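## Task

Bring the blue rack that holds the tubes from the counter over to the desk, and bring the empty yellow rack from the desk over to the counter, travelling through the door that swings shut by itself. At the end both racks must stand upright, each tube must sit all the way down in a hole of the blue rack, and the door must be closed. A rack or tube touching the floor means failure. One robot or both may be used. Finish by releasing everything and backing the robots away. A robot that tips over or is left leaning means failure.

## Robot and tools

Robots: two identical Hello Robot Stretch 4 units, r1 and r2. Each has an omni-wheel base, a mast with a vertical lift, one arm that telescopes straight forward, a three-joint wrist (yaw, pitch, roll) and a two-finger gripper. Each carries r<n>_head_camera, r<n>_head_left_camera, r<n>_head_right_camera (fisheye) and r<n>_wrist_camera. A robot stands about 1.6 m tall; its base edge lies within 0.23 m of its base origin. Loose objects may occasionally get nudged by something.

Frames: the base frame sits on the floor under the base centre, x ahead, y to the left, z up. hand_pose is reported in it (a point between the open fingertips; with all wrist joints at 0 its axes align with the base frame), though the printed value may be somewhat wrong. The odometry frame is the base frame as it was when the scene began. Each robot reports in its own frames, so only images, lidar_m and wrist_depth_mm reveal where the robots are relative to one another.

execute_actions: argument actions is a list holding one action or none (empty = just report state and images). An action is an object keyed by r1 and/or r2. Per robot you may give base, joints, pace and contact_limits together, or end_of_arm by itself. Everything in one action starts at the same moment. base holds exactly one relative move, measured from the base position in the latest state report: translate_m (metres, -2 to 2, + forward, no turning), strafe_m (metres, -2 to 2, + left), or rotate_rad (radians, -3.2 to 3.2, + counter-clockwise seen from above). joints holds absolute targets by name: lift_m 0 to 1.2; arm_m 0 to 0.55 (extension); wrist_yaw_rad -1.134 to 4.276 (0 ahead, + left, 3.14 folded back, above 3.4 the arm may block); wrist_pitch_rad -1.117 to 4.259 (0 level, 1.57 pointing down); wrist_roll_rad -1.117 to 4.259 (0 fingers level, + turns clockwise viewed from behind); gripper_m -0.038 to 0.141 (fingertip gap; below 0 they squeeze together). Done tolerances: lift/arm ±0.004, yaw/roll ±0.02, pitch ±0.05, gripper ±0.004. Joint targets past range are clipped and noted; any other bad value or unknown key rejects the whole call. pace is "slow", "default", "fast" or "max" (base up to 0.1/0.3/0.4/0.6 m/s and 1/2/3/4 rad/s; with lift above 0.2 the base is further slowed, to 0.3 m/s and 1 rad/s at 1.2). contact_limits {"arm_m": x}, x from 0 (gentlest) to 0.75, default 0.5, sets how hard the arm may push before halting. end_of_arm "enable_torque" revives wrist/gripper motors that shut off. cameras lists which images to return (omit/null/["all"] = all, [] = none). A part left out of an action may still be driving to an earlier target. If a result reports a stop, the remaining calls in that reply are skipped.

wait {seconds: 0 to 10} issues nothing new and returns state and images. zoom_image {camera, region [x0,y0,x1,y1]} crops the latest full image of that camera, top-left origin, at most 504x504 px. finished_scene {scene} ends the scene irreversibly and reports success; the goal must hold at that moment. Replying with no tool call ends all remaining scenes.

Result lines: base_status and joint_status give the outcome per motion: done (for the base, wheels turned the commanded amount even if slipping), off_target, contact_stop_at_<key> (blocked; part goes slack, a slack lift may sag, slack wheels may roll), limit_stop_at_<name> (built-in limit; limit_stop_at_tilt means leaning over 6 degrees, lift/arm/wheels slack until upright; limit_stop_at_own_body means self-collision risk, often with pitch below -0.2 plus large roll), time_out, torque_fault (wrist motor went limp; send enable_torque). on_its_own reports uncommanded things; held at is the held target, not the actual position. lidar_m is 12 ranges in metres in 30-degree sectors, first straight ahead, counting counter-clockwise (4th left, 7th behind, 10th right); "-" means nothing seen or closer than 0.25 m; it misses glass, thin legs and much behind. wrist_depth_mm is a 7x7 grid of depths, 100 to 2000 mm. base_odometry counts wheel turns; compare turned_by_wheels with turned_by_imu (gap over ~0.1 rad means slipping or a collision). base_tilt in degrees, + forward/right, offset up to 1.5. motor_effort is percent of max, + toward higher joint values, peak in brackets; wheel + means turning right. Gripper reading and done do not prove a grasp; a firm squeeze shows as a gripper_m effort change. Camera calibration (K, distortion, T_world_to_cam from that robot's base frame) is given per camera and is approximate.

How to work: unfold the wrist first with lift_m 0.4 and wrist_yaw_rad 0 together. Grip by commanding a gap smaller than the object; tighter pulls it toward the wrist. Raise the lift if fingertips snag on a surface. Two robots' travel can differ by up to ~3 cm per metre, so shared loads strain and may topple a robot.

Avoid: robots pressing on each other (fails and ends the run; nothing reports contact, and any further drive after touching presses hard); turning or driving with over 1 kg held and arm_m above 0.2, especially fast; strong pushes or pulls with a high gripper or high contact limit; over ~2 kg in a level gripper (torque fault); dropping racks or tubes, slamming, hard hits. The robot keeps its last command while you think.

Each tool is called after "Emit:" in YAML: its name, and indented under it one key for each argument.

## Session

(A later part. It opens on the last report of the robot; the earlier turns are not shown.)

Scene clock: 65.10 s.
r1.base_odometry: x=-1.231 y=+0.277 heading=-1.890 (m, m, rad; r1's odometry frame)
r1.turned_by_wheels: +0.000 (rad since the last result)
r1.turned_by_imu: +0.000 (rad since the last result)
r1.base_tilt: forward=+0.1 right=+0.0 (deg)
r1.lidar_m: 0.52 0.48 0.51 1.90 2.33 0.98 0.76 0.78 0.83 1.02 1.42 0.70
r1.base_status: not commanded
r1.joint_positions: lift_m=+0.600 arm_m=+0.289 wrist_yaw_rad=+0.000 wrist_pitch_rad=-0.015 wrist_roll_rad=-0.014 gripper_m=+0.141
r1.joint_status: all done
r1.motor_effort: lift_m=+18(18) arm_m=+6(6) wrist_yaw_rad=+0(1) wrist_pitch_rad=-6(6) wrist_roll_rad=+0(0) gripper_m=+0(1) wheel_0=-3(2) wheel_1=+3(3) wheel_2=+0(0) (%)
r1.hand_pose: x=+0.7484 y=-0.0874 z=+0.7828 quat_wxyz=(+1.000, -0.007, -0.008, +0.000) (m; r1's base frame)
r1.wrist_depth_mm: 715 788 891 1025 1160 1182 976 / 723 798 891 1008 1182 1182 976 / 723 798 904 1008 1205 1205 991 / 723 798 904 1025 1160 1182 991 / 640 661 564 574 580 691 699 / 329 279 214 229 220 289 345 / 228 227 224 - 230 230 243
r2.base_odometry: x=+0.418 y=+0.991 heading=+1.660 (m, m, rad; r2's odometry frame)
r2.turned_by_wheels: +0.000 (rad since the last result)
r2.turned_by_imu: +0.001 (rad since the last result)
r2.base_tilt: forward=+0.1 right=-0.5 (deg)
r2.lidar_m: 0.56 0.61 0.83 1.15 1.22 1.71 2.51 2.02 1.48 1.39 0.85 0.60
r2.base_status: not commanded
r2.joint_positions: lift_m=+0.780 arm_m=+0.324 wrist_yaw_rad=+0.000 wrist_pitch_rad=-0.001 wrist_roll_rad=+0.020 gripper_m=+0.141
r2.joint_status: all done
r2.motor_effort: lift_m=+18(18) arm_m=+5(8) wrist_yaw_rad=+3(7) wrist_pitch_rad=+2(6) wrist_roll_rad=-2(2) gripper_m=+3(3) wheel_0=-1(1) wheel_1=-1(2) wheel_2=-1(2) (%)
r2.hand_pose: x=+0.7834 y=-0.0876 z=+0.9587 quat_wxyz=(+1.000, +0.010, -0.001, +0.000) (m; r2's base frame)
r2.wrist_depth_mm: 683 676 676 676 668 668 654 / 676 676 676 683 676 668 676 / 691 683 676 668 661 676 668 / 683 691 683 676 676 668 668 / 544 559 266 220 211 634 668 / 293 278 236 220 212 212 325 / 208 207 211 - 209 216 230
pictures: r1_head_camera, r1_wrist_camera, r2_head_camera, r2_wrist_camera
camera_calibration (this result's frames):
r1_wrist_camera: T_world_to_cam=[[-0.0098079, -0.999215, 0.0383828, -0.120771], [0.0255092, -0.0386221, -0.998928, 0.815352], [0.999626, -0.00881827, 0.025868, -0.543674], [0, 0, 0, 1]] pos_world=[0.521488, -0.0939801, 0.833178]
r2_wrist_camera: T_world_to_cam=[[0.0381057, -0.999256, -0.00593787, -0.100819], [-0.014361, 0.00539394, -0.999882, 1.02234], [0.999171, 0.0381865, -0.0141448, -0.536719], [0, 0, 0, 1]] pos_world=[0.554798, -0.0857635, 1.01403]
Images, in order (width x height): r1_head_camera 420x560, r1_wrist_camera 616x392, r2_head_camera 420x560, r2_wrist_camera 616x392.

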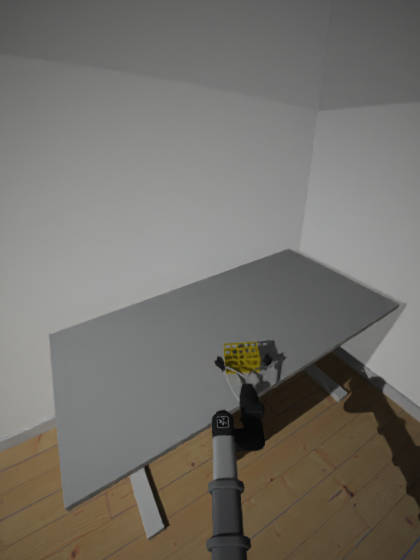

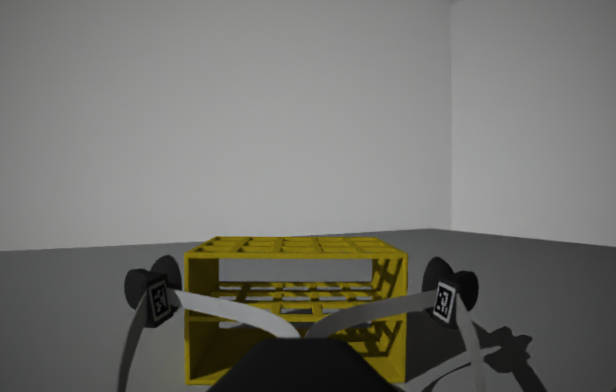

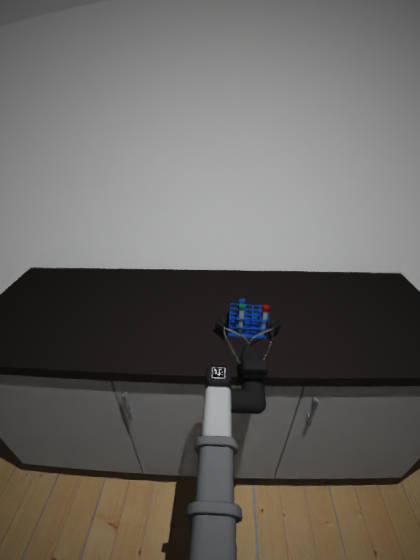

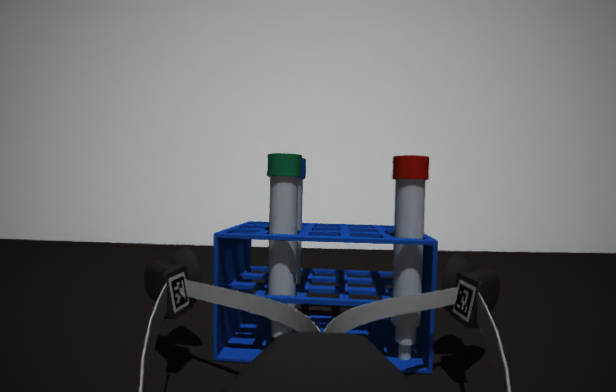

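Emit:
execute_actions:
  actions:
    - {"r1":{"joints":{"arm_m":0.30}},"r2":{"joints":{"arm_m":0.335,"lift_m":0.789}}}
  cameras: []

Emit:
execute_actions:
  actions:
    - {"r1":{"joints":{"gripper_m":0.07}},"r2":{"joints":{"gripper_m":0.07}}}
  cameras: ["r1_wrist_camera","r2_wrist_camera"]

Scene clock: 69.83 s.
r1.base_odometry: x=-1.231 y=+0.277 heading=-1.890 (m, m, rad; r1's odometry frame)
r1.turned_by_wheels: +0.000 (rad since the last result)
r1.turned_by_imu: +0.000 (rad since the last result)
r1.base_tilt: forward=+0.1 right=-0.1 (deg)
r1.lidar_m: 0.52 0.47 0.51 1.89 2.33 0.99 0.76 0.78 0.83 1.03 1.42 0.71
r1.base_status: not commanded
r1.joint_positions: lift_m=+0.600 arm_m=+0.299 wrist_yaw_rad=+0.000 wrist_pitch_rad=-0.015 wrist_roll_rad=-0.014 gripper_m=+0.141
r1.joint_status: all done
r1.motor_effort: lift_m=+18(18) arm_m=+6(6) wrist_yaw_rad=-1(1) wrist_pitch_rad=-6(6) wrist_roll_rad=+0(0) gripper_m=+1(1) wheel_0=-3(3) wheel_1=+3(3) wheel_2=+0(0) (%)
r1.hand_pose: x=+0.7584 y=-0.0874 z=+0.7828 quat_wxyz=(+1.000, -0.007, -0.008, +0.000) (m; r1's base frame)
r1.wrist_depth_mm: 715 788 878 1008 1160 1205 976 / 707 788 891 1008 1160 1182 991 / 715 798 891 1008 1182 1205 991 / 723 788 891 1008 1182 1182 976 / 647 661 488 496 580 707 699 / 329 279 214 244 200 290 345 / 228 227 214 - 217 230 243
r2.base_odometry: x=+0.418 y=+0.991 heading=+1.660 (m, m, rad; r2's odometry frame)
r2.turned_by_wheels: +0.000 (rad since the last result)
r2.turned_by_imu: +0.001 (rad since the last result)
r2.base_tilt: forward=+0.1 right=-0.6 (deg)
r2.lidar_m: 0.57 0.61 0.82 1.16 1.22 1.69 2.51 2.03 1.45 1.38 0.85 0.62
r2.base_status: not commanded
r2.joint_positions: lift_m=+0.789 arm_m=+0.334 wrist_yaw_rad=+0.000 wrist_pitch_rad=+0.002 wrist_roll_rad=+0.020 gripper_m=+0.141
r2.joint_status: all done
r2.motor_effort: lift_m=+24(24) arm_m=+5(7) wrist_yaw_rad=+2(4) wrist_pitch_rad=-6(7) wrist_roll_rad=-1(1) gripper_m=-3(3) wheel_0=-1(1) wheel_1=-1(1) wheel_2=-1(1) (%)
r2.hand_pose: x=+0.7935 y=-0.0874 z=+0.9665 quat_wxyz=(+1.000, +0.010, +0.001, +0.000) (m; r2's base frame)
r2.wrist_depth_mm: 668 668 661 654 647 654 654 / 676 668 661 661 654 654 654 / 676 668 676 668 661 661 661 / 683 661 668 668 668 661 668 / 559 580 271 211 235 661 661 / 307 290 215 208 198 211 338 / 219 218 220 - 202 227 242
pictures: none
No camera images: the call's "cameras" was empty. Leave "cameras" out to get every camera's image.

Scene clock: 71.57 s.
r1.base_odometry: x=-1.231 y=+0.277 heading=-1.890 (m, m, rad; r1's odometry frame)
r1.turned_by_wheels: +0.000 (rad since the last result)
r1.turned_by_imu: +0.000 (rad since the last result)
r1.base_tilt: forward=+0.1 right=-0.1 (deg)
r1.lidar_m: 0.51 0.48 0.50 1.91 2.33 1.00 0.77 0.78 0.82 1.04 1.42 0.70
r1.base_status: not commanded
r1.joint_positions: lift_m=+0.600 arm_m=+0.299 wrist_yaw_rad=+0.000 wrist_pitch_rad=-0.015 wrist_roll_rad=-0.014 gripper_m=+0.070
r1.joint_status: all done
r1.motor_effort: lift_m=+18(18) arm_m=+5(6) wrist_yaw_rad=-1(0) wrist_pitch_rad=-6(6) wrist_roll_rad=+0(1) gripper_m=-23(22) wheel_0=-3(2) wheel_1=+3(3) wheel_2=+0(0) (%)
r1.hand_pose: x=+0.7584 y=-0.0874 z=+0.7828 quat_wxyz=(+1.000, -0.007, -0.008, +0.000) (m; r1's base frame)
r1.wrist_depth_mm: 707 788 878 1008 1160 1182 976 / 715 778 878 1025 1160 1229 1008 / 715 798 891 991 1182 1182 976 / 715 788 878 991 1182 1205 976 / 647 661 257 492 496 699 699 / 329 176 202 289 204 182 342 / 220 226 196 - 203 228 243
r2.base_odometry: x=+0.418 y=+0.991 heading=+1.660 (m, m, rad; r2's odometry frame)
r2.turned_by_wheels: +0.000 (rad since the last result)
r2.turned_by_imu: +0.000 (rad since the last result)
r2.base_tilt: forward=+0.1 right=-0.6 (deg)
r2.lidar_m: 0.59 0.62 0.83 1.17 1.20 1.68 2.53 2.02 1.47 1.39 0.86 0.61
r2.base_status: not commanded
r2.joint_positions: lift_m=+0.789 arm_m=+0.334 wrist_yaw_rad=+0.000 wrist_pitch_rad=+0.002 wrist_roll_rad=+0.020 gripper_m=+0.071
r2.joint_status: all done
r2.motor_effort: lift_m=+24(24) arm_m=+5(5) wrist_yaw_rad=+2(2) wrist_pitch_rad=-6(6) wrist_roll_rad=-2(2) gripper_m=-28(23) wheel_0=-1(1) wheel_1=-1(1) wheel_2=-1(1) (%)
r2.hand_pose: x=+0.7935 y=-0.0874 z=+0.9665 quat_wxyz=(+1.000, +0.010, +0.001, +0.000) (m; r2's base frame)
r2.wrist_depth_mm: 668 668 668 661 654 654 647 / 668 661 668 654 654 654 654 / 676 668 668 668 661 654 647 / 676 676 676 668 661 661 661 / 554 580 220 234 202 661 661 / 307 184 195 210 194 177 338 / 219 217 203 - 187 227 226
pictures: r1_wrist_camera, r2_wrist_camera
camera_calibration (this result's frames):
r1_wrist_camera: T_world_to_cam=[[-0.00985972, -0.999214, 0.0383829, -0.120649], [0.0255, -0.0386236, -0.998928, 0.815101], [0.999626, -0.00887039, 0.0258608, -0.55367], [0, 0, 0, 1]] pos_world=[0.531488, -0.0939833, 0.833177]
r2_wrist_camera: T_world_to_cam=[[0.0385322, -0.999239, -0.00598859, -0.101318], [-0.0172483, 0.00532705, -0.999837, 1.03244], [0.999108, 0.0386292, -0.0170299, -0.543806], [0, 0, 0, 1]] pos_world=[0.565033, -0.0857336, 1.0224]
Images, in order (width x height): r1_wrist_camera 616x392, r2_wrist_camera 616x392.

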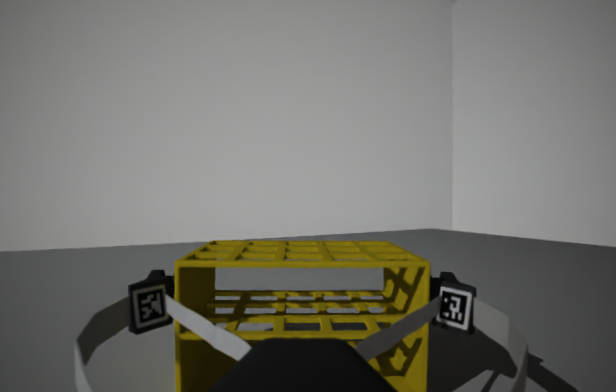

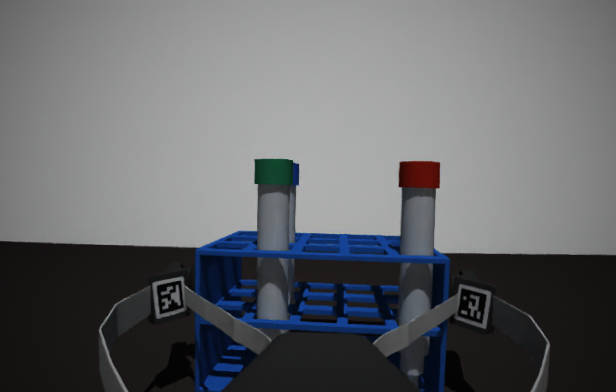

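Gripped. Lift.

Emit:
execute_actions:
  actions:
    - {"r1":{"joints":{"lift_m":0.65}},"r2":{"joints":{"lift_m":0.84}}}
  cameras: ["r1_wrist_camera","r2_wrist_camera"]

Emit:
execute_actions:
  actions:
    - {"r1":{"joints":{"arm_m":0.0},"base":{"translate_m":-0.15}},"r2":{"joints":{"arm_m":0.0},"base":{"translate_m":-0.3}}}

Scene clock: 75.07 s.
r1.base_odometry: x=-1.231 y=+0.277 heading=-1.890 (m, m, rad; r1's odometry frame)
r1.turned_by_wheels: +0.000 (rad since the last result)
r1.turned_by_imu: +0.000 (rad since the last result)
r1.base_tilt: forward=+0.1 right=+0.0 (deg)
r1.lidar_m: 0.51 0.48 0.51 1.92 2.33 1.00 0.78 0.78 0.82 1.03 1.42 0.71
r1.base_status: not commanded
r1.joint_positions: lift_m=+0.650 arm_m=+0.299 wrist_yaw_rad=+0.000 wrist_pitch_rad=-0.014 wrist_roll_rad=-0.014 gripper_m=+0.070
r1.joint_status: all done
r1.motor_effort: lift_m=+23(25) arm_m=+6(6) wrist_yaw_rad=-1(1) wrist_pitch_rad=-8(8) wrist_roll_rad=+0(1) gripper_m=-23(23) wheel_0=-2(2) wheel_1=+3(3) wheel_2=+0(0) (%)
r1.hand_pose: x=+0.7584 y=-0.0874 z=+0.8321 quat_wxyz=(+1.000, -0.007, -0.007, +0.000) (m; r1's base frame)
r1.wrist_depth_mm: 715 788 891 991 1182 1205 976 / 715 798 904 1008 1182 1182 976 / 715 788 878 1025 1182 1182 991 / 715 788 904 1008 1160 1205 991 / 707 788 707 723 842 1008 931 / 477 177 202 246 204 182 496 / 320 329 196 - 204 330 340
r2.base_odometry: x=+0.418 y=+0.991 heading=+1.660 (m, m, rad; r2's odometry frame)
r2.turned_by_wheels: +0.000 (rad since the last result)
r2.turned_by_imu: +0.001 (rad since the last result)
r2.base_tilt: forward=+0.1 right=-0.6 (deg)
r2.lidar_m: 0.57 0.61 0.83 1.16 1.24 1.67 2.51 2.02 1.47 1.40 0.87 0.60
r2.base_status: not commanded
r2.joint_positions: lift_m=+0.840 arm_m=+0.334 wrist_yaw_rad=+0.000 wrist_pitch_rad=+0.003 wrist_roll_rad=+0.020 gripper_m=+0.071
r2.joint_status: all done
r2.motor_effort: lift_m=+24(24) arm_m=+5(5) wrist_yaw_rad=+3(2) wrist_pitch_rad=-10(10) wrist_roll_rad=-1(2) gripper_m=-26(26) wheel_0=-1(1) wheel_1=-1(1) wheel_2=-1(1) (%)
r2.hand_pose: x=+0.7935 y=-0.0874 z=+1.0171 quat_wxyz=(+1.000, +0.010, +0.002, +0.000) (m; r2's base frame)
r2.wrist_depth_mm: 676 668 668 654 654 654 654 / 668 668 668 668 654 661 654 / 668 676 668 668 668 661 654 / 676 676 668 661 661 661 654 / 676 683 245 231 204 661 654 / 445 184 196 209 194 177 492 / 319 317 202 - 187 329 329
pictures: r1_wrist_camera, r2_wrist_camera
camera_calibration (this result's frames):
r1_wrist_camera: T_world_to_cam=[[-0.00982754, -0.999214, 0.0383912, -0.122576], [0.0246594, -0.0386235, -0.99895, 0.865087], [0.999648, -0.00887052, 0.0250196, -0.554268], [0, 0, 0, 1]] pos_world=[0.531536, -0.0939833, 0.882752]
r2_wrist_camera: T_world_to_cam=[[0.0385252, -0.999239, -0.0060347, -0.100962], [-0.0184427, 0.00532713, -0.999816, 1.08398], [0.999087, 0.0386294, -0.0182235, -0.541714], [0, 0, 0, 1]] pos_world=[0.565101, -0.0857336, 1.0733]
Images, in order (width x height): r1_wrist_camera 616x392, r2_wrist_camera 616x392.

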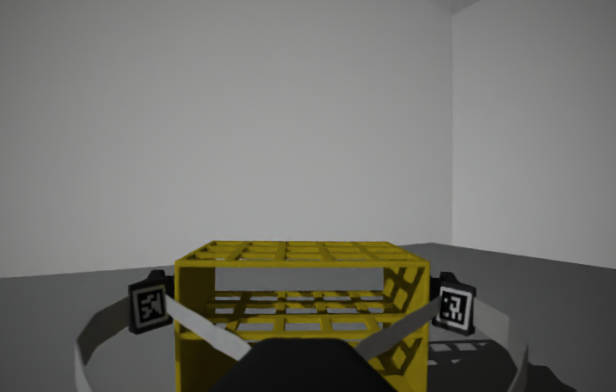

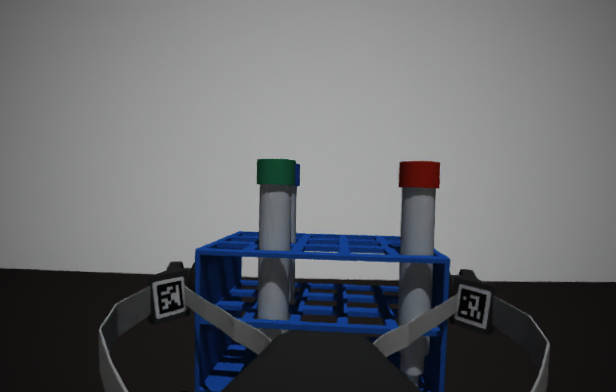

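Scene clock: 77.53 s.
r1.base_odometry: x=-1.184 y=+0.420 heading=-1.891 (m, m, rad; r1's odometry frame)
r1.turned_by_wheels: +0.000 (rad since the last result)
r1.turned_by_imu: +0.000 (rad since the last result)
r1.base_tilt: forward=+0.1 right=+0.0 (deg)
r1.lidar_m: 0.43 0.61 1.50 2.11 2.08 0.81 0.62 0.65 0.69 0.89 1.50 0.89
r1.base_status: done
r1.joint_positions: lift_m=+0.650 arm_m=+0.001 wrist_yaw_rad=+0.000 wrist_pitch_rad=-0.014 wrist_roll_rad=-0.014 gripper_m=+0.070
r1.joint_status: all done
r1.motor_effort: lift_m=+23(23) arm_m=-5(6) wrist_yaw_rad=+0(2) wrist_pitch_rad=-9(10) wrist_roll_rad=+0(1) gripper_m=-23(22) wheel_0=-1(7) wheel_1=-3(8) wheel_2=+2(11) (%)
r1.hand_pose: x=+0.4603 y=-0.0875 z=+0.8321 quat_wxyz=(+1.000, -0.007, -0.007, +0.000) (m; r1's base frame)
r1.wrist_depth_mm: 1025 1138 1281 1430 1661 1430 1182 / 1042 1160 1308 1464 1661 1397 1182 / 1042 1138 1281 1464 1661 1397 1182 / 1042 1160 1308 1464 1618 1397 1182 / 946 976 723 732 1008 1008 1098 / 484 176 203 245 204 182 1160 / 370 1098 195 - 204 1366 1160
r2.base_odometry: x=+0.445 y=+0.692 heading=+1.660 (m, m, rad; r2's odometry frame)
r2.turned_by_wheels: +0.000 (rad since the last result)
r2.turned_by_imu: +0.001 (rad since the last result)
r2.base_tilt: forward=+0.1 right=-0.6 (deg)
r2.lidar_m: 0.40 0.89 1.21 1.16 1.22 1.70 2.21 1.93 1.44 1.40 1.48 0.92
r2.base_status: done
r2.joint_positions: lift_m=+0.840 arm_m=+0.001 wrist_yaw_rad=+0.000 wrist_pitch_rad=+0.003 wrist_roll_rad=+0.020 gripper_m=+0.071
r2.joint_status: all done
r2.motor_effort: lift_m=+24(24) arm_m=-5(6) wrist_yaw_rad=+3(1) wrist_pitch_rad=-11(11) wrist_roll_rad=-1(1) gripper_m=-32(29) wheel_0=+1(5) wheel_1=+1(5) wheel_2=-1(7) (%)
r2.hand_pose: x=+0.4605 y=-0.0875 z=+1.0170 quat_wxyz=(+1.000, +0.010, +0.002, +0.000) (m; r2's base frame)
r2.wrist_depth_mm: 1308 1281 1308 1281 1281 1281 1281 / 1336 1281 1281 1281 1308 1281 1255 / 1308 1308 1281 1308 1308 1308 1281 / 1336 1336 1308 1281 1308 1281 1281 / 831 866 245 232 202 976 991 / 699 183 198 209 194 177 699 / 699 707 202 - 187 699 699
pictures: r1_head_camera, r1_head_left_camera, r1_head_right_camera, r1_wrist_camera, r2_head_camera, r2_head_left_camera, r2_head_right_camera, r2_wrist_camera
camera_calibration (this result's frames):
r1_wrist_camera: T_world_to_cam=[[-0.0100592, -0.999212, 0.0383938, -0.125468], [0.0244048, -0.0386296, -0.998956, 0.872489], [0.999652, -0.00911171, 0.0247742, -0.256043], [0, 0, 0, 1]] pos_world=[0.233398, -0.0939982, 0.882738]
r2_wrist_camera: T_world_to_cam=[[0.0383168, -0.999247, -0.00604454, -0.0880899], [-0.0187, 0.00533088, -0.999811, 1.07789], [0.999091, 0.0384226, -0.0184817, -0.208828], [0, 0, 0, 1]] pos_world=[0.23217, -0.085746, 1.0733]
Images, in order (width x height): r1_head_camera 420x560, r1_head_left_camera 420x672, r1_head_right_camera 420x672, r1_wrist_camera 616x392, r2_head_camera 420x560, r2_head_left_camera 420x672, r2_head_right_camera 420x672, r2_wrist_camera 616x392.

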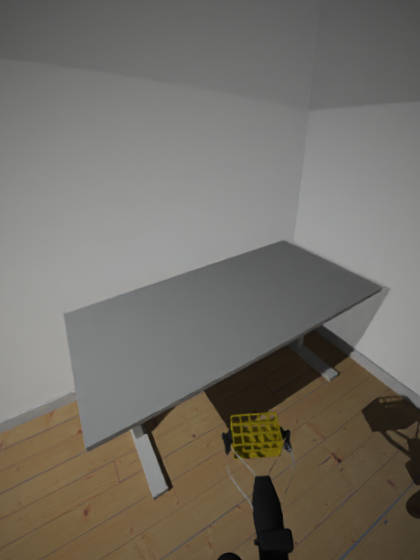

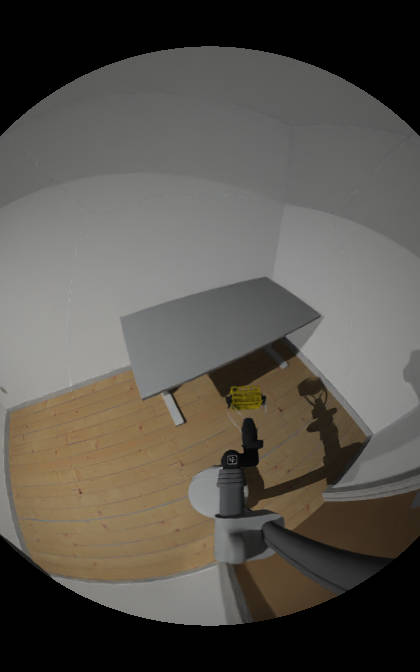

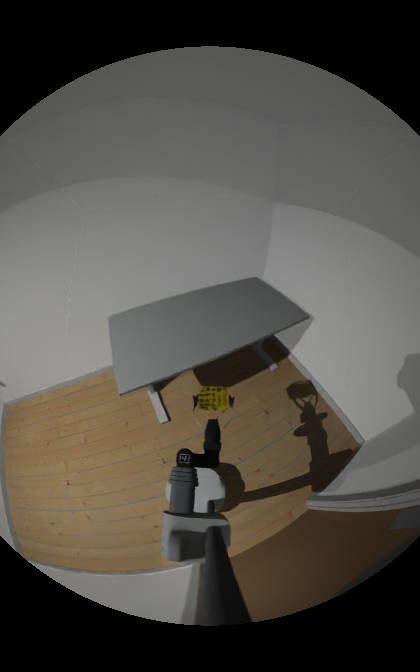

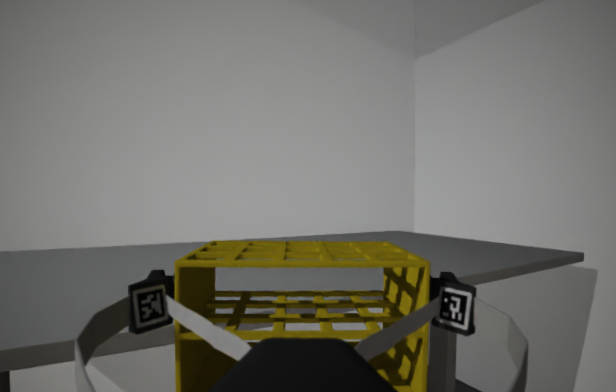

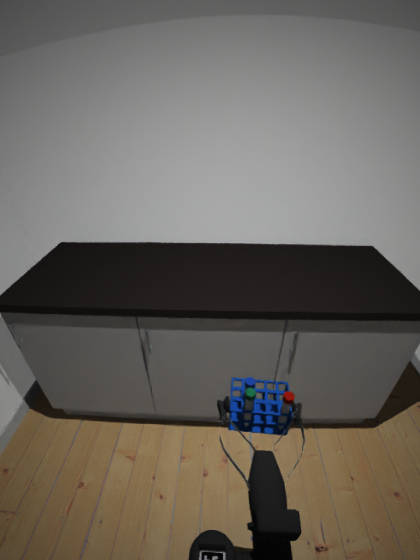

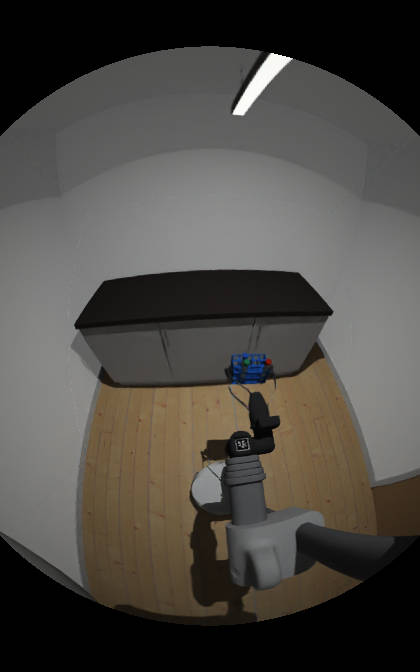

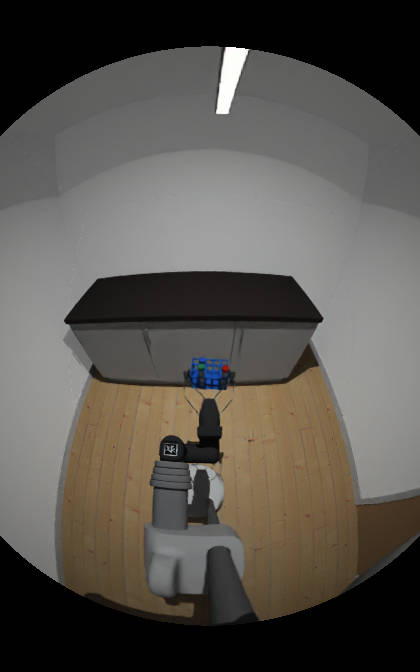

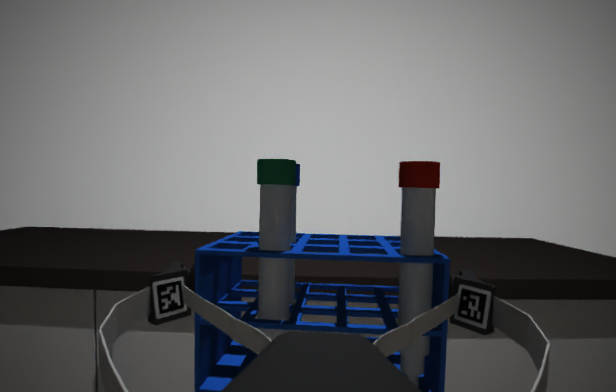

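Emit:
execute_actions:
  actions:
    - {"r1":{"base":{"rotate_rad":0.49},"joints":{"lift_m":0.6}},"r2":{"joints":{"lift_m":0.7},"base":{"translate_m":-1.85}}}
  cameras: ["r1_head_left_camera","r1_head_right_camera","r1_head_camera","r2_head_right_camera"]

Scene clock: 109.83 s.
r1.base_odometry: x=-1.184 y=+0.420 heading=-1.401 (m, m, rad; r1's odometry frame)
r1.turned_by_wheels: +0.490 (rad since the last result)
r1.turned_by_imu: +0.501 (rad since the last result)
r1.base_tilt: forward=+0.1 right=+0.0 (deg)
r1.lidar_m: 0.45 1.50 2.03 2.27 0.82 0.62 0.65 0.67 0.90 1.49 0.92 0.66
r1.base_status: done
r1.joint_positions: lift_m=+0.600 arm_m=+0.001 wrist_yaw_rad=+0.000 wrist_pitch_rad=-0.014 wrist_roll_rad=-0.014 gripper_m=+0.070
r1.joint_status: all done
r1.motor_effort: lift_m=+18(20) arm_m=-5(5) wrist_yaw_rad=-1(3) wrist_pitch_rad=-9(9) wrist_roll_rad=+0(0) gripper_m=-22(22) wheel_0=-2(6) wheel_1=-1(8) wheel_2=-2(12) (%)
r1.hand_pose: x=+0.4603 y=-0.0873 z=+0.7825 quat_wxyz=(+1.000, -0.007, -0.007, +0.000) (m; r1's base frame)
r1.wrist_depth_mm: 1205 1182 1182 1205 1205 1229 1229 / 1182 1182 1205 1229 1205 1205 1205 / 1182 1182 1182 1205 1205 1229 1205 / 1182 1205 1182 1205 1205 1229 1229 / 1182 1205 492 500 707 699 699 / 1205 177 203 246 204 182 436 / 1182 1182 196 - 204 1205 1205
r2.base_odometry: x=+0.609 y=-1.150 heading=+1.660 (m, m, rad; r2's odometry frame)
r2.turned_by_wheels: +0.000 (rad since the last result)
r2.turned_by_imu: +0.004 (rad since the last result)
r2.base_tilt: forward=+0.2 right=-0.6 (deg)
r2.lidar_m: 0.40 1.69 1.24 1.17 0.52 0.38 0.33 0.33 0.50 1.37 1.44 1.99
r2.base_status: done
r2.joint_positions: lift_m=+0.700 arm_m=+0.001 wrist_yaw_rad=+0.000 wrist_pitch_rad=+0.003 wrist_roll_rad=+0.020 gripper_m=+0.071
r2.joint_status: all done
r2.motor_effort: lift_m=+18(23) arm_m=-5(5) wrist_yaw_rad=+2(3) wrist_pitch_rad=-11(10) wrist_roll_rad=-1(1) gripper_m=-28(28) wheel_0=+1(3) wheel_1=+0(5) wheel_2=-1(7) (%)
r2.hand_pose: x=+0.4605 y=-0.0874 z=+0.8775 quat_wxyz=(+1.000, +0.010, +0.002, +0.000) (m; r2's base frame)
r2.wrist_depth_mm: 1661 - - - - - 1921 / 1756 - - - - - 1921 / 1756 - - - - - 1921 / 1756 - - - - - 1921 / 1708 - 245 233 232 - 1863 / 1808 183 198 210 194 177 1863 / 1756 1863 202 - 187 1983 1808
pictures: r1_head_camera, r1_head_left_camera, r1_head_right_camera, r2_head_right_camera
Images, in order (width x height): r1_head_camera 420x560, r1_head_left_camera 420x672, r1_head_right_camera 420x672, r2_head_right_camera 420x672.

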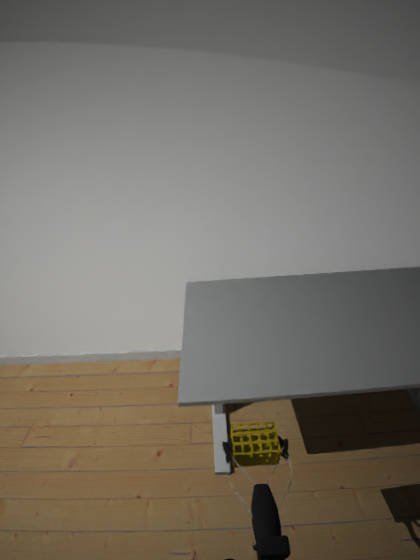

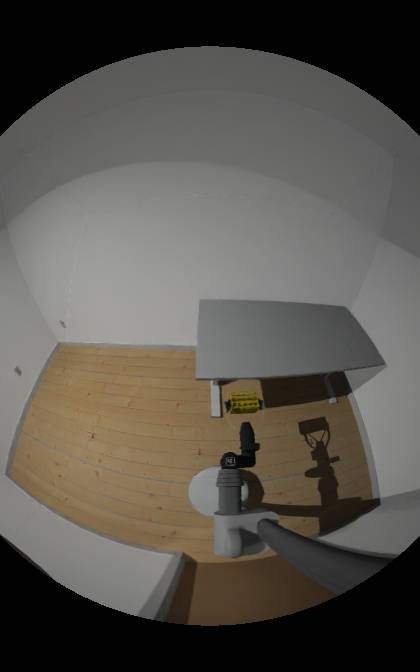

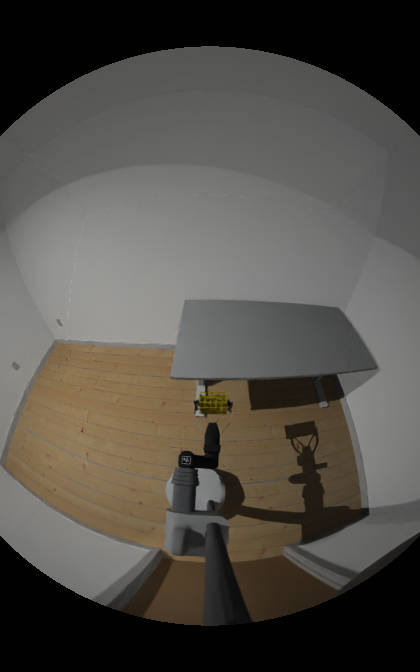

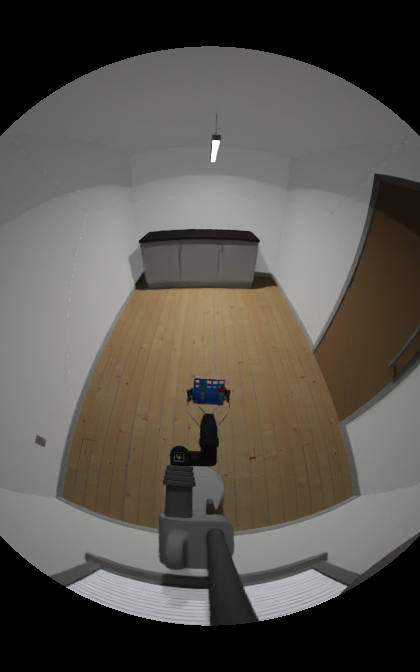

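Emit:
execute_actions:
  actions:
    - {"r1":{"base":{"strafe_m":-0.34}},"r2":{"base":{"rotate_rad":-1.04}}}
  cameras: []

Emit:
execute_actions:
  actions:
    - {"r1":{"base":{"translate_m":-0.36}}}
  cameras: ["r1_head_left_camera","r1_head_right_camera","r2_head_camera"]

Scene clock: 116.07 s.
r1.base_odometry: x=-1.519 y=+0.362 heading=-1.401 (m, m, rad; r1's odometry frame)
r1.turned_by_wheels: +0.000 (rad since the last result)
r1.turned_by_imu: +0.000 (rad since the last result)
r1.base_tilt: forward=+0.0 right=-0.1 (deg)
r1.lidar_m: 0.43 0.66 2.04 2.31 0.81 0.69 0.65 0.67 0.83 1.14 0.93 0.44
r1.base_status: done
r1.joint_positions: lift_m=+0.600 arm_m=+0.001 wrist_yaw_rad=+0.000 wrist_pitch_rad=-0.014 wrist_roll_rad=-0.014 gripper_m=+0.070
r1.joint_status: not commanded
r1.motor_effort: lift_m=+19(19) arm_m=-5(5) wrist_yaw_rad=-1(2) wrist_pitch_rad=-8(9) wrist_roll_rad=+0(1) gripper_m=-22(23) wheel_0=+0(11) wheel_1=-1(11) wheel_2=+0(1) (%)
r1.hand_pose: x=+0.4603 y=-0.0874 z=+0.7824 quat_wxyz=(+1.000, -0.007, -0.007, +0.000) (m; r1's base frame)
r1.wrist_depth_mm: 1182 1205 1205 1205 1229 1205 1229 / 1182 1182 1205 1205 1205 1205 1205 / 1205 1182 1205 1205 1229 1229 1255 / 1182 1205 1182 1205 1205 1205 1229 / 647 668 500 504 707 699 707 / 410 176 203 245 204 181 436 / 1182 1182 196 - 204 1205 1205
r2.base_odometry: x=+0.609 y=-1.150 heading=+0.620 (m, m, rad; r2's odometry frame)
r2.turned_by_wheels: -1.040 (rad since the last result)
r2.turned_by_imu: -1.020 (rad since the last result)
r2.base_tilt: forward=+0.1 right=-0.6 (deg)
r2.lidar_m: 0.42 2.01 2.72 1.71 1.24 1.16 0.51 0.33 0.33 0.34 0.48 1.38
r2.base_status: done
r2.joint_positions: lift_m=+0.700 arm_m=+0.001 wrist_yaw_rad=+0.000 wrist_pitch_rad=+0.003 wrist_roll_rad=+0.020 gripper_m=+0.071
r2.joint_status: not commanded
r2.motor_effort: lift_m=+19(19) arm_m=-5(5) wrist_yaw_rad=+2(0) wrist_pitch_rad=-10(11) wrist_roll_rad=-2(2) gripper_m=-26(28) wheel_0=+1(5) wheel_1=+1(6) wheel_2=-1(11) (%)
r2.hand_pose: x=+0.4605 y=-0.0875 z=+0.8775 quat_wxyz=(+1.000, +0.010, +0.002, +0.000) (m; r2's base frame)
r2.wrist_depth_mm: - - 1618 1366 1205 1060 960 / - 1921 1618 1397 1160 1042 976 / - 1983 1618 1366 1160 1078 976 / - 1983 1618 1308 1182 1078 976 / - - 244 232 204 1060 976 / - 183 197 209 195 177 960 / 1863 1808 203 - 187 1078 946
pictures: none
No camera images: the call's "cameras" was empty. Leave "cameras" out to get every camera's image.

Scene clock: 118.73 s.
r1.base_odometry: x=-1.580 y=+0.717 heading=-1.401 (m, m, rad; r1's odometry frame)
r1.turned_by_wheels: +0.000 (rad since the last result)
r1.turned_by_imu: +0.000 (rad since the last result)
r1.base_tilt: forward=+0.1 right=-0.1 (deg)
r1.lidar_m: 0.45 1.02 2.53 0.87 0.43 0.31 0.27 0.30 0.42 0.85 1.19 0.47
r1.base_status: done
r1.joint_positions: lift_m=+0.600 arm_m=+0.001 wrist_yaw_rad=+0.000 wrist_pitch_rad=-0.014 wrist_roll_rad=-0.014 gripper_m=+0.070
r1.joint_status: not commanded
r1.motor_effort: lift_m=+19(19) arm_m=-5(5) wrist_yaw_rad=+0(0) wrist_pitch_rad=-9(9) wrist_roll_rad=+0(1) gripper_m=-23(24) wheel_0=-1(6) wheel_1=-3(6) wheel_2=+1(13) (%)
r1.hand_pose: x=+0.4603 y=-0.0874 z=+0.7824 quat_wxyz=(+1.000, -0.007, -0.007, +0.000) (m; r1's base frame)
r1.wrist_depth_mm: 1537 1537 1576 1576 1576 1576 1430 / 1537 1537 1576 1537 1576 1576 1464 / 1537 1499 1576 1576 1576 1576 1464 / 1537 1537 1576 1576 1537 1576 1430 / 1576 1078 842 878 878 1182 1182 / 1537 176 202 245 204 182 1308 / 1537 1537 196 - 204 1576 1308
r2.base_odometry: x=+0.609 y=-1.150 heading=+0.620 (m, m, rad; r2's odometry frame)
r2.turned_by_wheels: +0.000 (rad since the last result)
r2.turned_by_imu: +0.001 (rad since the last result)
r2.base_tilt: forward=+0.1 right=-0.6 (deg)
r2.lidar_m: 0.43 1.99 2.71 1.69 1.24 1.17 0.47 0.37 0.35 0.36 0.48 1.39
r2.base_status: not commanded
r2.joint_positions: lift_m=+0.700 arm_m=+0.001 wrist_yaw_rad=+0.000 wrist_pitch_rad=+0.003 wrist_roll_rad=+0.020 gripper_m=+0.071
r2.joint_status: not commanded
r2.motor_effort: lift_m=+19(19) arm_m=-5(5) wrist_yaw_rad=+2(3) wrist_pitch_rad=-10(10) wrist_roll_rad=-2(2) gripper_m=-26(26) wheel_0=+1(1) wheel_1=+1(1) wheel_2=-1(1) (%)
r2.hand_pose: x=+0.4605 y=-0.0875 z=+0.8775 quat_wxyz=(+1.000, +0.010, +0.002, +0.000) (m; r2's base frame)
r2.wrist_depth_mm: - 1983 1661 1366 1205 1042 960 / - - 1576 1397 1182 1078 960 / - 1983 1618 1397 1160 1078 976 / - 1983 1618 1308 1182 1060 976 / - 1983 245 234 232 1060 960 / - 183 196 209 193 177 976 / 1921 1863 202 - 187 1060 946
pictures: r1_head_left_camera, r1_head_right_camera, r2_head_camera
Images, in order (width x height): r1_head_left_camera 420x672, r1_head_right_camera 420x672, r2_head_camera 420x560.

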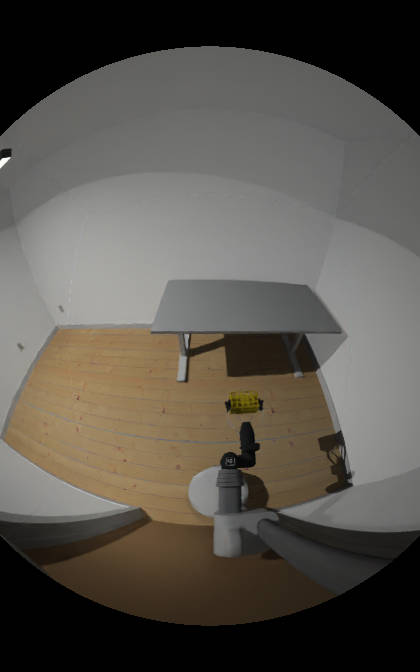

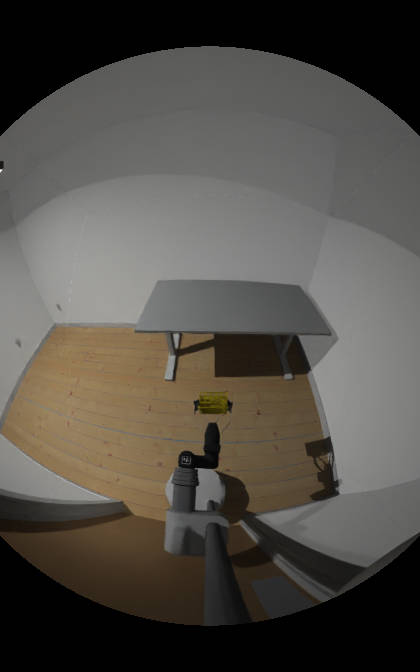

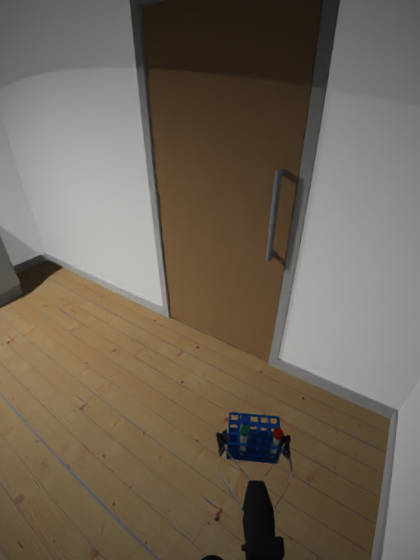

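Emit:
execute_actions:
  actions:
    - {"r1":{"base":{"strafe_m":0.06}}}
  cameras: []

Emit:
execute_actions:
  actions:
    - {"r1":{"base":{"translate_m":-0.3},"pace":"slow"}}
  cameras: ["r1_head_left_camera","r1_head_right_camera","r2_head_camera"]

Scene clock: 123.80 s.
r1.base_odometry: x=-1.521 y=+0.727 heading=-1.401 (m, m, rad; r1's odometry frame)
r1.turned_by_wheels: +0.000 (rad since the last result)
r1.turned_by_imu: +0.001 (rad since the last result)
r1.base_tilt: forward=+0.1 right=+0.0 (deg)
r1.lidar_m: 0.44 1.03 2.53 0.89 0.45 0.30 0.29 0.31 0.41 0.84 1.28 1.07
r1.base_status: done
r1.joint_positions: lift_m=+0.600 arm_m=+0.001 wrist_yaw_rad=+0.000 wrist_pitch_rad=-0.014 wrist_roll_rad=-0.014 gripper_m=+0.070
r1.joint_status: not commanded
r1.motor_effort: lift_m=+19(19) arm_m=-5(5) wrist_yaw_rad=-1(2) wrist_pitch_rad=-9(9) wrist_roll_rad=+0(1) gripper_m=-21(21) wheel_0=+1(10) wheel_1=+0(10) wheel_2=+0(2) (%)
r1.hand_pose: x=+0.4603 y=-0.0874 z=+0.7824 quat_wxyz=(+1.000, -0.007, -0.007, +0.000) (m; r1's base frame)
r1.wrist_depth_mm: 1499 1537 1537 1576 1537 1618 1537 / 1537 1537 1537 1537 1537 1576 1537 / 1537 1576 1537 1576 1576 1576 1537 / 1537 1537 1576 1537 1576 1618 1537 / 1537 1078 842 866 878 1160 1118 / 1576 177 203 245 204 182 1397 / 1537 1537 196 - 204 1537 1366
r2.base_odometry: x=+0.609 y=-1.150 heading=+0.620 (m, m, rad; r2's odometry frame)
r2.turned_by_wheels: +0.000 (rad since the last result)
r2.turned_by_imu: +0.001 (rad since the last result)
r2.base_tilt: forward=+0.0 right=-0.6 (deg)
r2.lidar_m: 0.42 2.04 2.71 1.70 1.24 1.18 0.50 0.34 0.33 0.35 0.51 1.39
r2.base_status: not commanded
r2.joint_positions: lift_m=+0.700 arm_m=+0.001 wrist_yaw_rad=+0.000 wrist_pitch_rad=+0.003 wrist_roll_rad=+0.020 gripper_m=+0.071
r2.joint_status: not commanded
r2.motor_effort: lift_m=+19(19) arm_m=-5(5) wrist_yaw_rad=+2(3) wrist_pitch_rad=-11(10) wrist_roll_rad=-1(2) gripper_m=-29(26) wheel_0=+1(1) wheel_1=+1(1) wheel_2=-1(1) (%)
r2.hand_pose: x=+0.4605 y=-0.0875 z=+0.8775 quat_wxyz=(+1.000, +0.010, +0.002, +0.000) (m; r2's base frame)
r2.wrist_depth_mm: - - 1618 1366 1229 1060 946 / - - 1576 1366 1182 1060 960 / - 1921 1618 1397 1182 1060 960 / - - 1618 1281 1205 1060 960 / - 1983 245 234 232 1060 976 / - 183 197 209 195 176 976 / 1921 1808 202 - 187 1060 960
pictures: none
No camera images: the call's "cameras" was empty. Leave "cameras" out to get every camera's image.

Scene clock: 128.10 s.
r1.base_odometry: x=-1.571 y=+1.023 heading=-1.401 (m, m, rad; r1's odometry frame)
r1.turned_by_wheels: +0.000 (rad since the last result)
r1.turned_by_imu: -0.001 (rad since the last result)
r1.base_tilt: forward=+0.1 right=+0.0 (deg)
r1.lidar_m: 0.45 1.33 2.65 0.33 0.25 - 0.26 0.26 1.29 0.38 1.27 0.45
r1.base_status: done
r1.joint_positions: lift_m=+0.600 arm_m=+0.001 wrist_yaw_rad=+0.000 wrist_pitch_rad=-0.014 wrist_roll_rad=-0.014 gripper_m=+0.070
r1.joint_status: not commanded
r1.motor_effort: lift_m=+19(19) arm_m=-5(5) wrist_yaw_rad=-2(3) wrist_pitch_rad=-9(9) wrist_roll_rad=-1(0) gripper_m=-23(22) wheel_0=-5(8) wheel_1=-4(12) wheel_2=+6(15) (%)
r1.hand_pose: x=+0.4602 y=-0.0874 z=+0.7823 quat_wxyz=(+1.000, -0.007, -0.007, +0.000) (m; r1's base frame)
r1.wrist_depth_mm: 1863 1808 1863 1863 1863 1863 1537 / 1863 1863 1808 1863 1863 1921 1576 / 1808 1863 1921 1863 1921 1921 1537 / 1863 1863 1863 1863 1921 1921 1537 / 1863 1863 1118 1060 1078 1499 1430 / 1863 177 203 246 204 182 1537 / 1661 1708 196 - 203 1618 1537
r2.base_odometry: x=+0.609 y=-1.150 heading=+0.620 (m, m, rad; r2's odometry frame)
r2.turned_by_wheels: +0.000 (rad since the last result)
r2.turned_by_imu: +0.001 (rad since the last result)
r2.base_tilt: forward=+0.2 right=-0.6 (deg)
r2.lidar_m: 0.44 2.04 2.70 1.68 1.21 1.17 0.51 0.34 0.31 0.34 0.48 1.37
r2.base_status: not commanded
r2.joint_positions: lift_m=+0.700 arm_m=+0.001 wrist_yaw_rad=+0.000 wrist_pitch_rad=+0.003 wrist_roll_rad=+0.020 gripper_m=+0.071
r2.joint_status: not commanded
r2.motor_effort: lift_m=+19(19) arm_m=-5(5) wrist_yaw_rad=+3(2) wrist_pitch_rad=-10(10) wrist_roll_rad=-2(1) gripper_m=-25(27) wheel_0=+1(1) wheel_1=+1(1) wheel_2=-1(1) (%)
r2.hand_pose: x=+0.4605 y=-0.0875 z=+0.8775 quat_wxyz=(+1.000, +0.010, +0.002, +0.000) (m; r2's base frame)
r2.wrist_depth_mm: - 1921 1499 1025 - 1060 976 / - - 1537 1008 - 1060 960 / - - 1537 1025 - 1060 960 / - 1983 1499 917 - 1078 960 / - 1983 245 234 233 1042 976 / - 183 196 209 193 177 960 / 1921 1808 202 - 186 1060 946
pictures: r1_head_left_camera, r1_head_right_camera, r2_head_camera
Images, in order (width x height): r1_head_left_camera 420x672, r1_head_right_camera 420x672, r2_head_camera 420x560.

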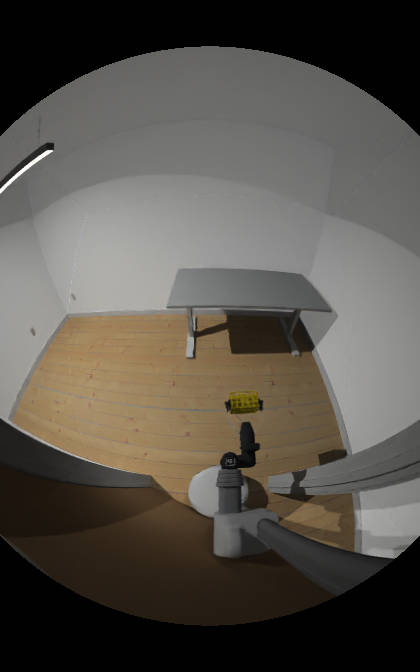

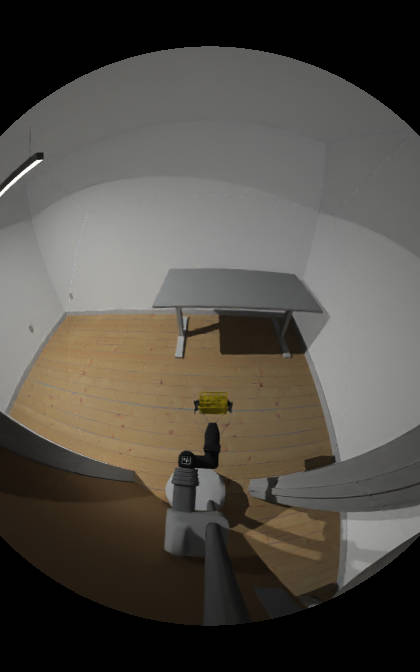

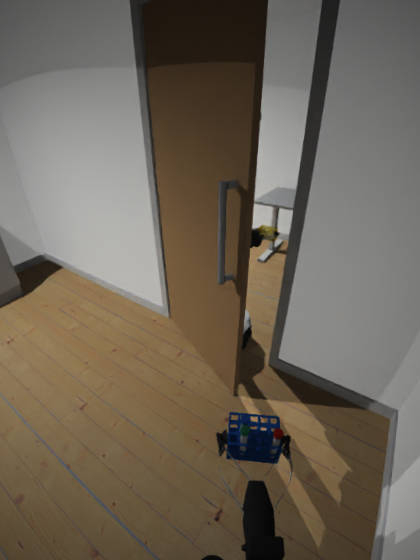

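Emit:
execute_actions:
  actions:
    - {"r1":{"base":{"translate_m":-0.55}}}
  cameras: ["r2_head_camera"]

Emit:
execute_actions:
  actions:
    - {"r1":{"base":{"strafe_m":0.24}}}
  cameras: ["r1_head_left_camera","r1_head_right_camera","r2_head_camera"]

Scene clock: 134.17 s.
r1.base_odometry: x=-1.664 y=+1.565 heading=-1.402 (m, m, rad; r1's odometry frame)
r1.turned_by_wheels: +0.000 (rad since the last result)
r1.turned_by_imu: -0.001 (rad since the last result)
r1.base_tilt: forward=+0.1 right=+0.0 (deg)
r1.lidar_m: 0.43 0.63 0.27 0.25 - 0.25 2.11 1.03 0.78 1.21 0.75 0.46
r1.base_status: done
r1.joint_positions: lift_m=+0.600 arm_m=+0.001 wrist_yaw_rad=+0.000 wrist_pitch_rad=-0.014 wrist_roll_rad=-0.014 gripper_m=+0.070
r1.joint_status: not commanded
r1.motor_effort: lift_m=+20(19) arm_m=-5(5) wrist_yaw_rad=+0(0) wrist_pitch_rad=-9(9) wrist_roll_rad=-1(1) gripper_m=-23(23) wheel_0=-4(12) wheel_1=-2(10) wheel_2=+2(15) (%)
r1.hand_pose: x=+0.4602 y=-0.0874 z=+0.7824 quat_wxyz=(+1.000, -0.007, -0.007, +0.000) (m; r1's base frame)
r1.wrist_depth_mm: - - - - - - 1576 / - - - - - - 1537 / - - - - - - 1537 / - - - - - - 1537 / - - 1921 - - - 1499 / - 177 203 245 204 182 1537 / 1661 1756 196 - 204 1708 1537
r2.base_odometry: x=+0.609 y=-1.150 heading=+0.620 (m, m, rad; r2's odometry frame)
r2.turned_by_wheels: +0.000 (rad since the last result)
r2.turned_by_imu: +0.002 (rad since the last result)
r2.base_tilt: forward=+0.1 right=-0.6 (deg)
r2.lidar_m: 0.41 1.02 2.73 1.67 1.21 1.19 0.49 0.34 0.34 0.36 0.49 1.40
r2.base_status: not commanded
r2.joint_positions: lift_m=+0.700 arm_m=+0.001 wrist_yaw_rad=+0.000 wrist_pitch_rad=+0.003 wrist_roll_rad=+0.020 gripper_m=+0.071
r2.joint_status: not commanded
r2.motor_effort: lift_m=+19(19) arm_m=-5(5) wrist_yaw_rad=+3(2) wrist_pitch_rad=-11(10) wrist_roll_rad=-2(2) gripper_m=-24(23) wheel_0=+1(1) wheel_1=+1(1) wheel_2=-1(1) (%)
r2.hand_pose: x=+0.4605 y=-0.0875 z=+0.8775 quat_wxyz=(+1.000, +0.010, +0.002, +0.000) (m; r2's base frame)
r2.wrist_depth_mm: 831 1078 1756 - - 1060 960 / 831 1008 1756 - - 1060 960 / 820 1025 1808 - - 1060 946 / 831 831 1118 - - 1060 960 / 820 991 245 234 232 1060 991 / 842 184 197 209 195 177 960 / 878 1042 202 - 187 1098 946
pictures: r2_head_camera
Images, in order (width x height): r2_head_camera 420x560.

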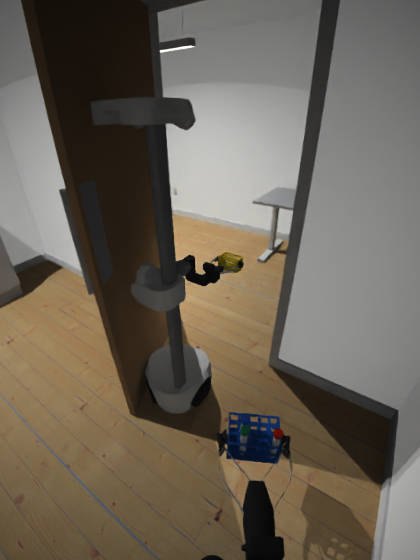

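Scene clock: 136.27 s.
r1.base_odometry: x=-1.427 y=+1.605 heading=-1.402 (m, m, rad; r1's odometry frame)
r1.turned_by_wheels: +0.000 (rad since the last result)
r1.turned_by_imu: +0.001 (rad since the last result)
r1.base_tilt: forward=+0.1 right=+0.0 (deg)
r1.lidar_m: 0.42 0.32 0.25 - 0.25 0.28 2.09 1.28 0.98 1.47 0.81 0.45
r1.base_status: done
r1.joint_positions: lift_m=+0.600 arm_m=+0.001 wrist_yaw_rad=+0.000 wrist_pitch_rad=-0.014 wrist_roll_rad=-0.014 gripper_m=+0.070
r1.joint_status: not commanded
r1.motor_effort: lift_m=+20(20) arm_m=-5(5) wrist_yaw_rad=-2(1) wrist_pitch_rad=-9(9) wrist_roll_rad=-1(1) gripper_m=-22(24) wheel_0=-3(13) wheel_1=+2(14) wheel_2=+1(4) (%)
r1.hand_pose: x=+0.4602 y=-0.0874 z=+0.7824 quat_wxyz=(+1.000, -0.007, -0.007, +0.000) (m; r1's base frame)
r1.wrist_depth_mm: - - - - - - 1863 / - - - - - - 1808 / - - - - - - 1863 / - - - - - - 1708 / - - - - - - 1808 / - 176 203 245 204 182 1863 / 1708 1708 196 - 203 1708 1708
r2.base_odometry: x=+0.609 y=-1.150 heading=+0.620 (m, m, rad; r2's odometry frame)
r2.turned_by_wheels: +0.000 (rad since the last result)
r2.turned_by_imu: +0.001 (rad since the last result)
r2.base_tilt: forward=+0.1 right=-0.6 (deg)
r2.lidar_m: 0.42 1.17 2.70 1.70 1.20 1.16 0.50 0.36 0.33 0.35 0.52 1.38
r2.base_status: not commanded
r2.joint_positions: lift_m=+0.700 arm_m=+0.001 wrist_yaw_rad=+0.000 wrist_pitch_rad=+0.003 wrist_roll_rad=+0.020 gripper_m=+0.071
r2.joint_status: not commanded
r2.motor_effort: lift_m=+19(19) arm_m=-5(5) wrist_yaw_rad=+3(3) wrist_pitch_rad=-10(10) wrist_roll_rad=-2(1) gripper_m=-28(27) wheel_0=+1(1) wheel_1=+1(1) wheel_2=-1(1) (%)
r2.hand_pose: x=+0.4605 y=-0.0875 z=+0.8775 quat_wxyz=(+1.000, +0.010, +0.002, +0.000) (m; r2's base frame)
r2.wrist_depth_mm: 1078 1229 1708 - - 1042 960 / 1078 1229 1756 - - 1060 960 / 1098 1229 1756 - - 1060 976 / 1025 976 1863 - - 1078 960 / 1078 1255 245 234 231 1042 960 / 1098 183 196 210 194 177 960 / 1098 1205 203 - 187 1078 946
pictures: r1_head_left_camera, r1_head_right_camera, r2_head_camera
Images, in order (width x height): r1_head_left_camera 420x672, r1_head_right_camera 420x672, r2_head_camera 420x560.

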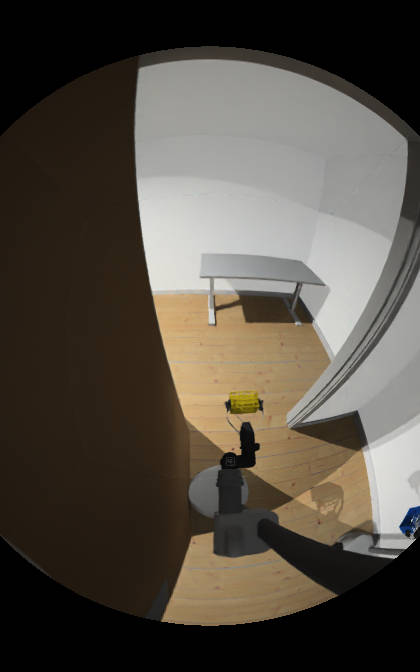

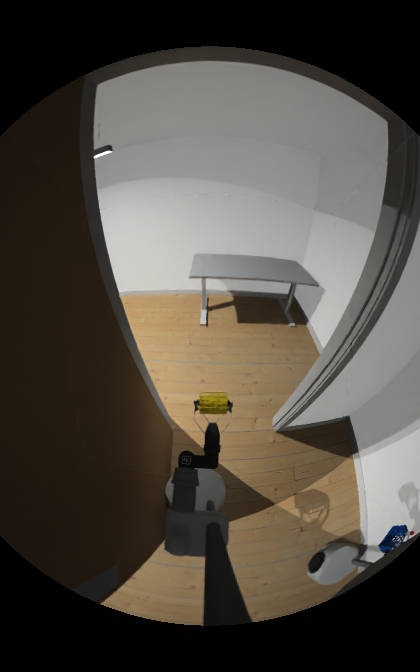

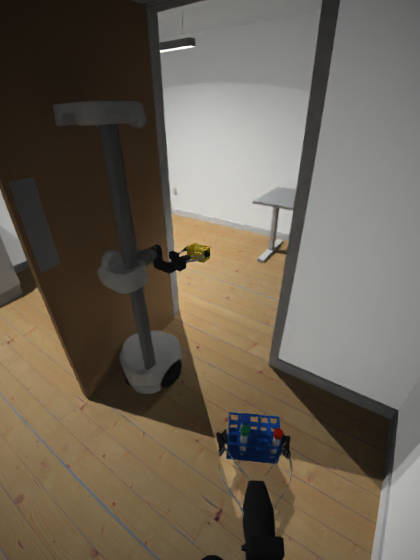

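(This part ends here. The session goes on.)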